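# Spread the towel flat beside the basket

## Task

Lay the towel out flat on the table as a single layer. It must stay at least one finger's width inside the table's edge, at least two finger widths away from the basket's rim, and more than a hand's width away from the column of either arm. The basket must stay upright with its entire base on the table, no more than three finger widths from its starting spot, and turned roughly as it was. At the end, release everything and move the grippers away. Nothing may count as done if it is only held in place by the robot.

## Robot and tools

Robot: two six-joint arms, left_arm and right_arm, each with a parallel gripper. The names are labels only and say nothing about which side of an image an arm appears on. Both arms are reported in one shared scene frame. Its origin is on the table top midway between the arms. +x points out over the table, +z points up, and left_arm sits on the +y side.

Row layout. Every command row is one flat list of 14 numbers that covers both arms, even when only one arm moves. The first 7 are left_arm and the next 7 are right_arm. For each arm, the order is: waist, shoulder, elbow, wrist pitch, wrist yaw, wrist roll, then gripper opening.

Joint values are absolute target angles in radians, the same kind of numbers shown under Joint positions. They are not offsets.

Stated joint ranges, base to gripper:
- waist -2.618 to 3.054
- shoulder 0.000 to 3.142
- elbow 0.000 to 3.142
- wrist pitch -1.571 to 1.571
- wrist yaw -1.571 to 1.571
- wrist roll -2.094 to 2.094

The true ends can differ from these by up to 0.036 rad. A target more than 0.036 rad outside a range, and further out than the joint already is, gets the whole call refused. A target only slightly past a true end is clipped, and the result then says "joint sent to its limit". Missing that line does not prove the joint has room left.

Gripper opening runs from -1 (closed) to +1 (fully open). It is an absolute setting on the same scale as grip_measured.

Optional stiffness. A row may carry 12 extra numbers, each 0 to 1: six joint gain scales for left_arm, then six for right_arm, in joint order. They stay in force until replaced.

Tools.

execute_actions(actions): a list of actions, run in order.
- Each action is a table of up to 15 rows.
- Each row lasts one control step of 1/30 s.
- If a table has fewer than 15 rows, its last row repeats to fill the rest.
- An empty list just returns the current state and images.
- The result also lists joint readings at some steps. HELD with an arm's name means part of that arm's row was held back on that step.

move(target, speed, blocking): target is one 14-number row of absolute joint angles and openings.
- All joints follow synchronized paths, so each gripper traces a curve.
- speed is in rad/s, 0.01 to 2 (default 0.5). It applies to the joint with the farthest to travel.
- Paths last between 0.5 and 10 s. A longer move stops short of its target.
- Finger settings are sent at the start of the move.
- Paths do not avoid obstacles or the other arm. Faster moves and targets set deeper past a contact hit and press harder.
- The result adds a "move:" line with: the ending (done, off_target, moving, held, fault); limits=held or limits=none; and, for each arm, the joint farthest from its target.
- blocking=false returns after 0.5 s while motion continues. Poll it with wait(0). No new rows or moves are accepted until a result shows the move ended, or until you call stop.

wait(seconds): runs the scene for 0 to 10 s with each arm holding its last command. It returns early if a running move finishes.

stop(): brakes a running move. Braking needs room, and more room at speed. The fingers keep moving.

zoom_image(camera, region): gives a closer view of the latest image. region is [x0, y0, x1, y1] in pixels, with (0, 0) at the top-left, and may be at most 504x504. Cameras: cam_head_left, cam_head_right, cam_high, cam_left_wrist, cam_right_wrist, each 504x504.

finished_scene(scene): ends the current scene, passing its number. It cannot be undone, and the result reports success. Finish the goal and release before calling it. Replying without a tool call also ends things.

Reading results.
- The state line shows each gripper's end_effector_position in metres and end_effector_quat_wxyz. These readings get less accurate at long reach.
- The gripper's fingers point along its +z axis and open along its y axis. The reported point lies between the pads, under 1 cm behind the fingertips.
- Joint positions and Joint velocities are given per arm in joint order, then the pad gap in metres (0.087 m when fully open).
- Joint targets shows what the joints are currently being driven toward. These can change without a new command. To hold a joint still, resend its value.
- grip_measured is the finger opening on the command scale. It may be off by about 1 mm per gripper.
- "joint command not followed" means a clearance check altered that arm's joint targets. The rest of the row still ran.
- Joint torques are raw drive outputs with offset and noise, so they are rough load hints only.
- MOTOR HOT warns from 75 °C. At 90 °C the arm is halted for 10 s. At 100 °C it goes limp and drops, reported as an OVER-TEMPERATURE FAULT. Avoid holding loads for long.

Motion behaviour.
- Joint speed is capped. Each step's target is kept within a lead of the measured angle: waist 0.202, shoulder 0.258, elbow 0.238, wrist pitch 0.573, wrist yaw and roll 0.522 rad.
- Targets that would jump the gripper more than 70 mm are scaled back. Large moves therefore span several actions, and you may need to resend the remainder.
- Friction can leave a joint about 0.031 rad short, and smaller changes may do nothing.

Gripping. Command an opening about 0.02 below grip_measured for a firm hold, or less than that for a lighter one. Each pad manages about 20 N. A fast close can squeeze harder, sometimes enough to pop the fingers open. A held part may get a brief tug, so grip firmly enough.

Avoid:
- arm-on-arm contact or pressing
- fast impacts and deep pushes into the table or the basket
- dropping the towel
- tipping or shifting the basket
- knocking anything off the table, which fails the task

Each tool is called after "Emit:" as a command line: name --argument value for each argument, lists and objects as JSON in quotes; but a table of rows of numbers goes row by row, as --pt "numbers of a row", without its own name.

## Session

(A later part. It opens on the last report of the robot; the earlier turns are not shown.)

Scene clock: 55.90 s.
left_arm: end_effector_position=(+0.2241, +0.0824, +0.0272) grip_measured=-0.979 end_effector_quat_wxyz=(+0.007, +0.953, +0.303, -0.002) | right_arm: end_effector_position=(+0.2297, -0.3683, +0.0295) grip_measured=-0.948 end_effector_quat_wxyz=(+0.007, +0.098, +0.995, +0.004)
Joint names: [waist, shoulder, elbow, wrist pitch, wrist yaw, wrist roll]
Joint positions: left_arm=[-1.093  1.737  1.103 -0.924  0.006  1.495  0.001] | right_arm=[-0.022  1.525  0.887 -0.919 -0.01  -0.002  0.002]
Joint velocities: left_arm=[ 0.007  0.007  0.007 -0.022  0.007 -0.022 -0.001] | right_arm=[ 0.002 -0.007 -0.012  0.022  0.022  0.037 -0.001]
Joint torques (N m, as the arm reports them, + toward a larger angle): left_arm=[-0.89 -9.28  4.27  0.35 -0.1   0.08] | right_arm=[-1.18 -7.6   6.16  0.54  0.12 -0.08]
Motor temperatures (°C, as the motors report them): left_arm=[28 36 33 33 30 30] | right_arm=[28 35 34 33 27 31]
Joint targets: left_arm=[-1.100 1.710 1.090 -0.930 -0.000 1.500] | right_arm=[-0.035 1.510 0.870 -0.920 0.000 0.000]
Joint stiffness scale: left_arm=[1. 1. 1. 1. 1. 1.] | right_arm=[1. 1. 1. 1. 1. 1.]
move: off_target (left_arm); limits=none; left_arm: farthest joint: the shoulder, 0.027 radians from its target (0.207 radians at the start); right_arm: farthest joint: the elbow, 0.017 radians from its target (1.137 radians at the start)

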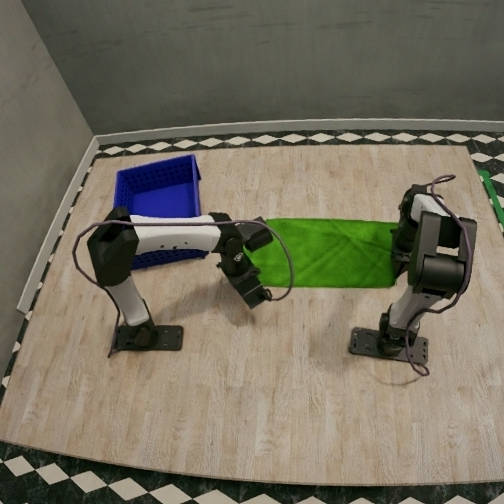

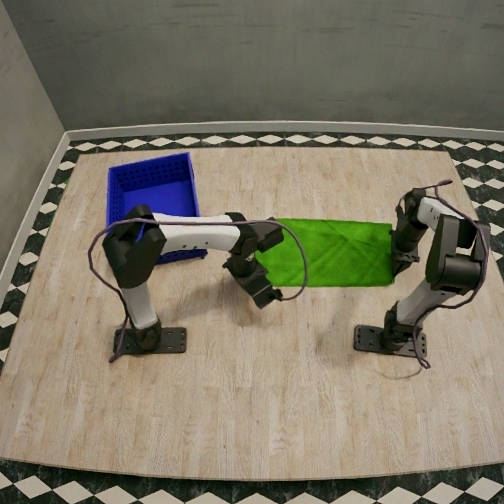

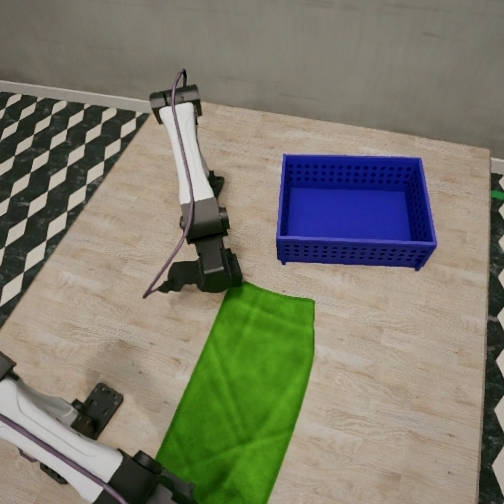

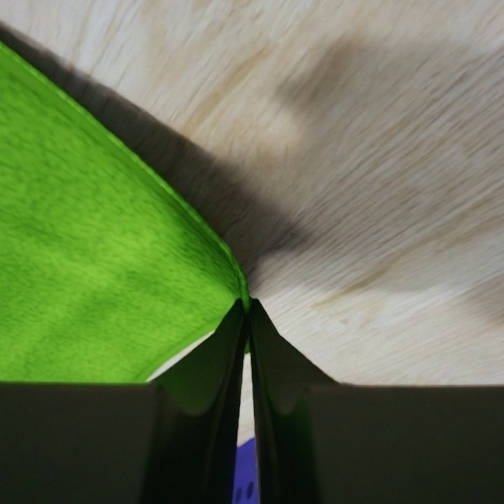

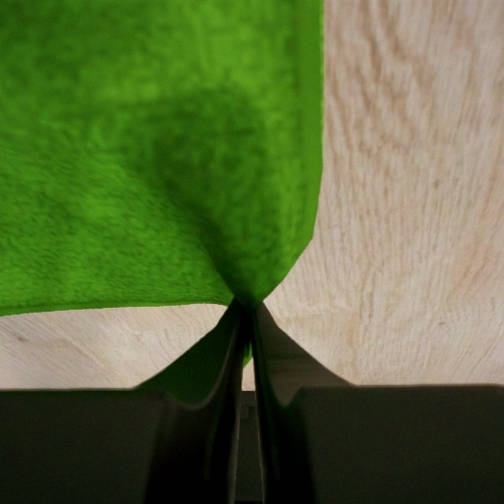

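Nearly; draw the left back a little more, then release.

Emit:
move --target '[-1.22,1.70,1.0,-0.88,0,1.4,-1, -0.035,1.53,0.83,-0.87,0,0,-1]' --speed 0.3

Emit:
move --target '[-1.22,1.70,1.0,-0.88,0,1.4,0.5, -0.035,1.53,0.83,-0.87,0,0,0.5]'

Emit:
move --target '[-1.4,1.0,0.9,-1.1,0,1.0,0.5, -0.9,1.0,0.95,-1.1,0,0,0.5]' --speed 1

Emit:
zoom_image --camera "cam_head_left" --region '[180,160,460,360]'

Scene clock: 57.67 s.
left_arm: end_effector_position=(+0.1834, +0.0862, +0.0107) grip_measured=-0.979 end_effector_quat_wxyz=(-0.018, +0.958, +0.287, -0.005) | right_arm: end_effector_position=(+0.2275, -0.3679, +0.0208) grip_measured=-0.948 end_effector_quat_wxyz=(+0.011, +0.098, +0.995, +0.004)
Joint names: [waist, shoulder, elbow, wrist pitch, wrist yaw, wrist roll]
Joint positions: left_arm=[-1.213  1.725  1.015 -0.897  0.006  1.408  0.001] | right_arm=[-0.022  1.525  0.85  -0.876 -0.01  -0.002  0.002]
Joint velocities: left_arm=[ 0.002 -0.017  0.002 -0.022 -0.022 -0.051  0.001] | right_arm=[-0.002  0.012  0.002  0.022  0.037  0.022 -0.001]
Joint torques (N m, as the arm reports them, + toward a larger angle): left_arm=[-0.91 -8.86  3.94  0.5  -0.12 -0.03] | right_arm=[-1.16 -5.9   5.77  0.63  0.13 -0.08]
Motor temperatures (°C, as the motors report them): left_arm=[28 36 33 33 30 30] | right_arm=[28 35 34 33 27 31]
Joint targets: left_arm=[-1.220 1.700 1.000 -0.880 -0.000 1.400] | right_arm=[-0.035 1.530 0.830 -0.870 -0.000 -0.000]
Joint stiffness scale: left_arm=[1. 1. 1. 1. 1. 1.] | right_arm=[1. 1. 1. 1. 1. 1.]
move: off_target (left_arm); limits=none; left_arm: farthest joint: the shoulder, 0.025 radians from its target (0.037 radians at the start); right_arm: farthest joint: the elbow, 0.020 radians from its target (0.057 radians at the start)

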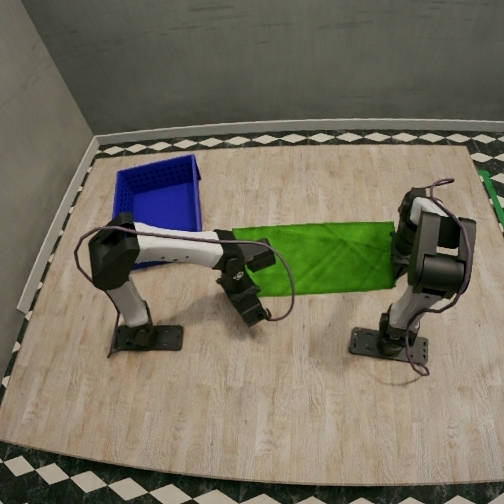

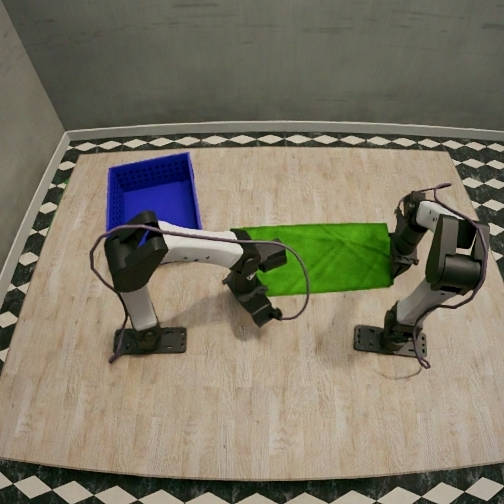

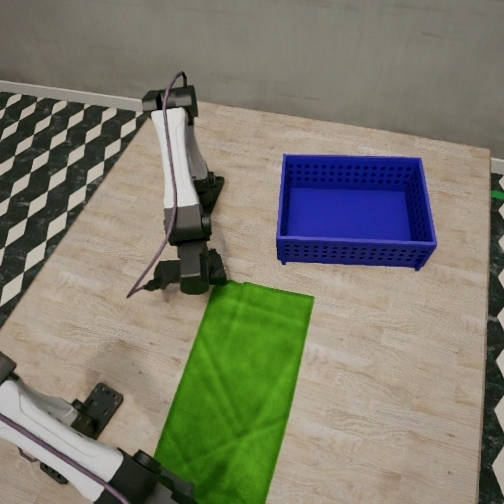

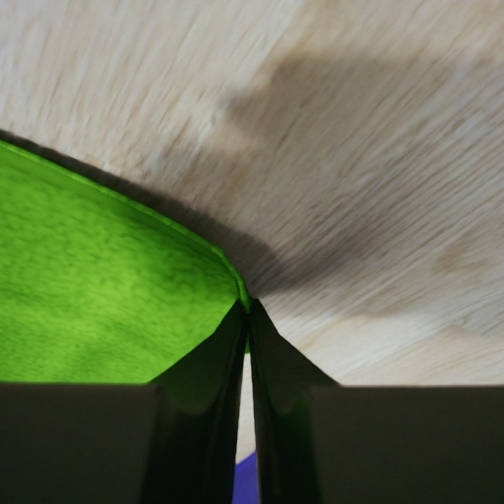

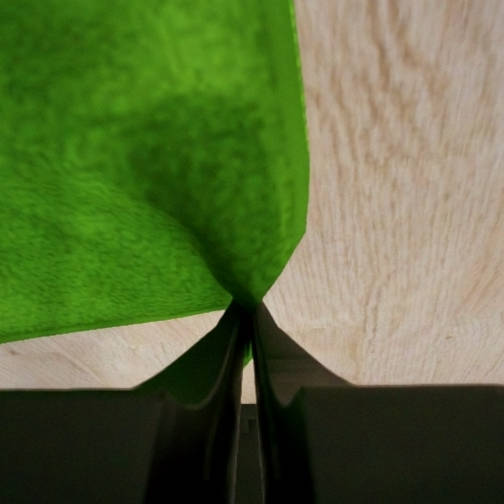

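Scene clock: 58.37 s.
left_arm: end_effector_position=(+0.1834, +0.0862, +0.0107) grip_measured=+0.500 end_effector_quat_wxyz=(-0.018, +0.958, +0.287, -0.005) | right_arm: end_effector_position=(+0.2279, -0.3679, +0.0207) grip_measured=+0.500 end_effector_quat_wxyz=(+0.011, +0.098, +0.995, +0.004)
Joint names: [waist, shoulder, elbow, wrist pitch, wrist yaw, wrist roll]
Joint positions: left_arm=[-1.213  1.725  1.015 -0.896  0.006  1.408  0.066] | right_arm=[-0.022  1.525  0.85  -0.875 -0.01  -0.002  0.066]
Joint velocities: left_arm=[ 0.002 -0.017 -0.017 -0.022  0.022 -0.037 -0.001] | right_arm=[ 0.012  0.002 -0.017  0.022  0.037  0.007 -0.   ]
Joint torques (N m, as the arm reports them, + toward a larger angle): left_arm=[-0.94 -8.86  4.03  0.48 -0.08 -0.02] | right_arm=[-1.16 -5.91  5.79  0.63  0.12 -0.08]
Motor temperatures (°C, as the motors report them): left_arm=[28 36 33 33 30 30] | right_arm=[28 35 34 33 27 31]
Joint targets: left_arm=[-1.220 1.700 1.000 -0.880 0.000 1.400] | right_arm=[-0.035 1.530 0.830 -0.870 0.000 0.000]
Joint stiffness scale: left_arm=[1. 1. 1. 1. 1. 1.] | right_arm=[1. 1. 1. 1. 1. 1.]
move: off_target (left_arm); limits=none; left_arm: farthest joint: the shoulder, 0.025 radians from its target (0.025 radians at the start); right_arm: farthest joint: the elbow, 0.020 radians from its target (0.020 radians at the start)

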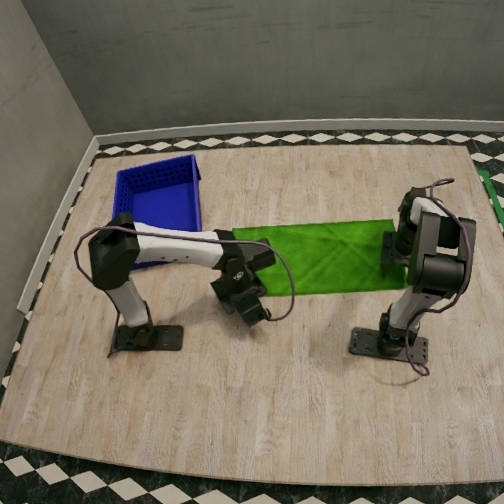

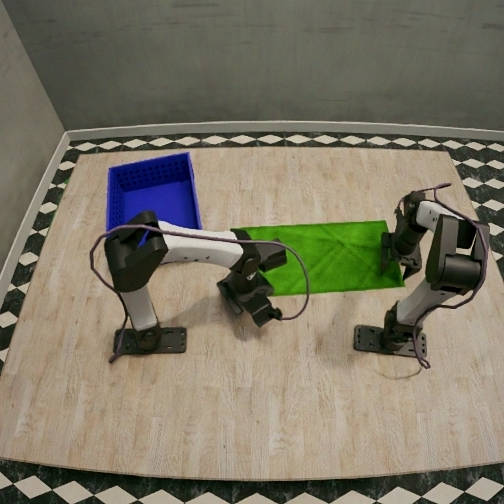

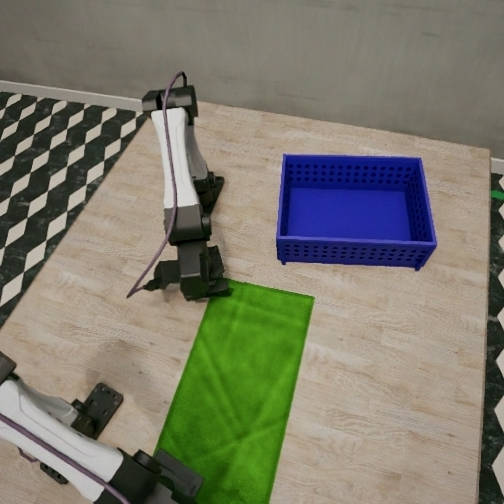

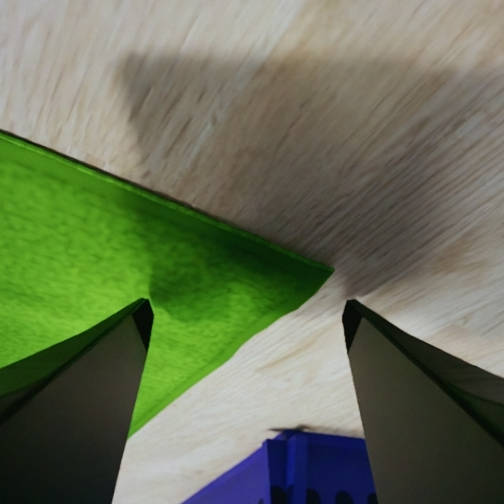

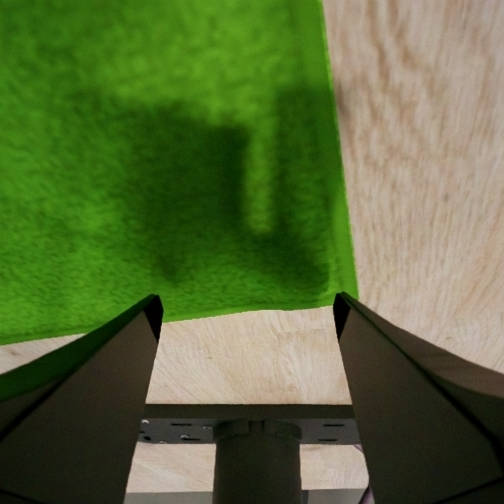

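Scene clock: 60.10 s.
left_arm: end_effector_position=(+0.1188, +0.1283, +0.1324) grip_measured=+0.500 end_effector_quat_wxyz=(+0.184, +0.904, +0.385, -0.032) | right_arm: end_effector_position=(+0.1250, -0.4975, +0.1354) grip_measured=+0.500 end_effector_quat_wxyz=(+0.180, +0.494, +0.844, -0.104)
Joint names: [waist, shoulder, elbow, wrist pitch, wrist yaw, wrist roll]
Joint positions: left_arm=[-1.39   1.017  0.915 -1.093  0.006  1.009  0.066] | right_arm=[-0.887  1.011  0.942 -1.083 -0.004 -0.002  0.066]
Joint velocities: left_arm=[-0.012 -0.012 -0.002  0.022  0.007  0.022 -0.002] | right_arm=[-0.007 -0.002 -0.002 -0.066  0.051 -0.051  0.   ]
Joint torques (N m, as the arm reports them, + toward a larger angle): left_arm=[-1.14 -3.3   5.03  1.   -0.11 -0.05] | right_arm=[-1.15 -3.13  9.56  1.27  0.07 -0.08]
Motor temperatures (°C, as the motors report them): left_arm=[28 36 32 33 30 30] | right_arm=[28 35 35 33 27 31]
Joint targets: left_arm=[-1.400 1.000 0.900 -1.100 -0.000 1.000] | right_arm=[-0.900 1.000 0.950 -1.100 -0.000 -0.000]
Joint stiffness scale: left_arm=[1. 1. 1. 1. 1. 1.] | right_arm=[1. 1. 1. 1. 1. 1.]
move: done; limits=none; left_arm: farthest joint: the shoulder, 0.017 radians from its target (0.725 radians at the start); right_arm: farthest joint: the wrist pitch, 0.017 radians from its target (0.225 radians at the start)

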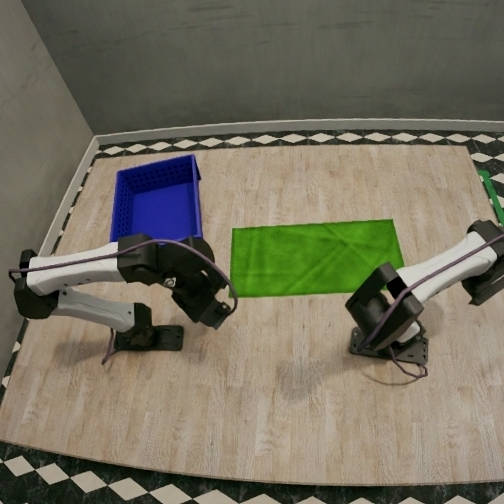

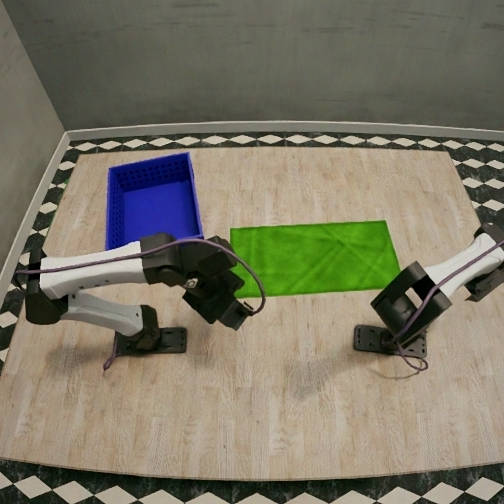

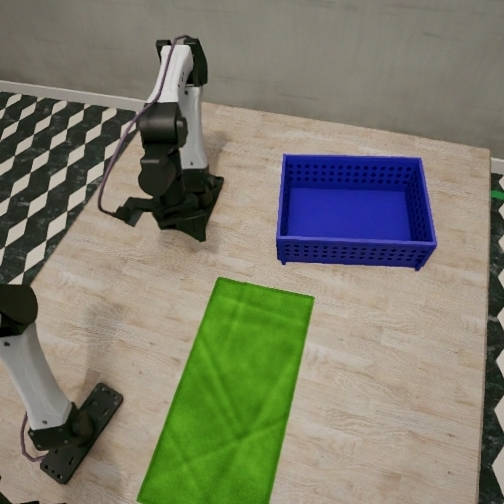

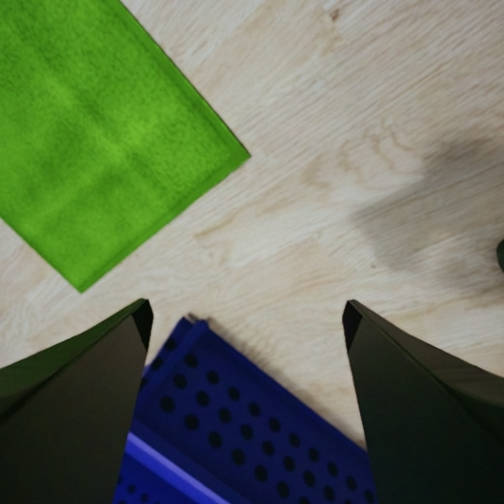

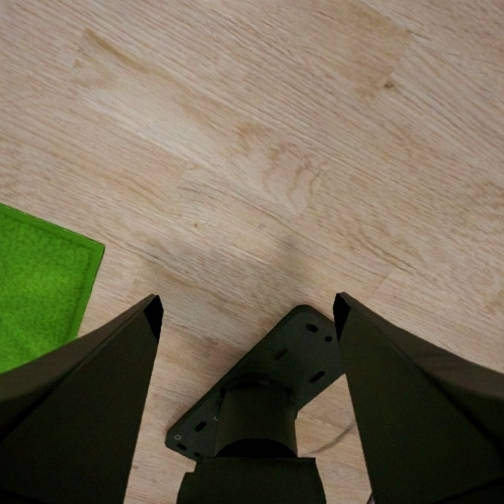

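Region (180, 160, 460, 360) of cam_head_left's 504x504 image, scaled by 1.800, with more detail than that image has; it fills the top 360 rows of this view, and the rest is white.

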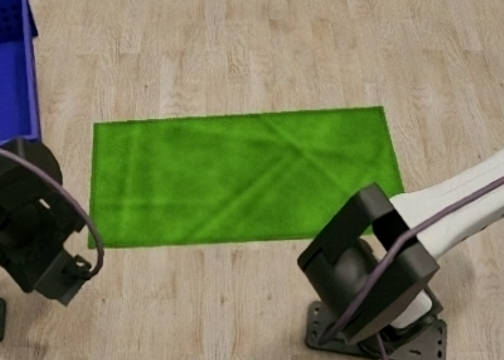

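Emit:
finished_scene --scene 1

The scene is finished: the task was done.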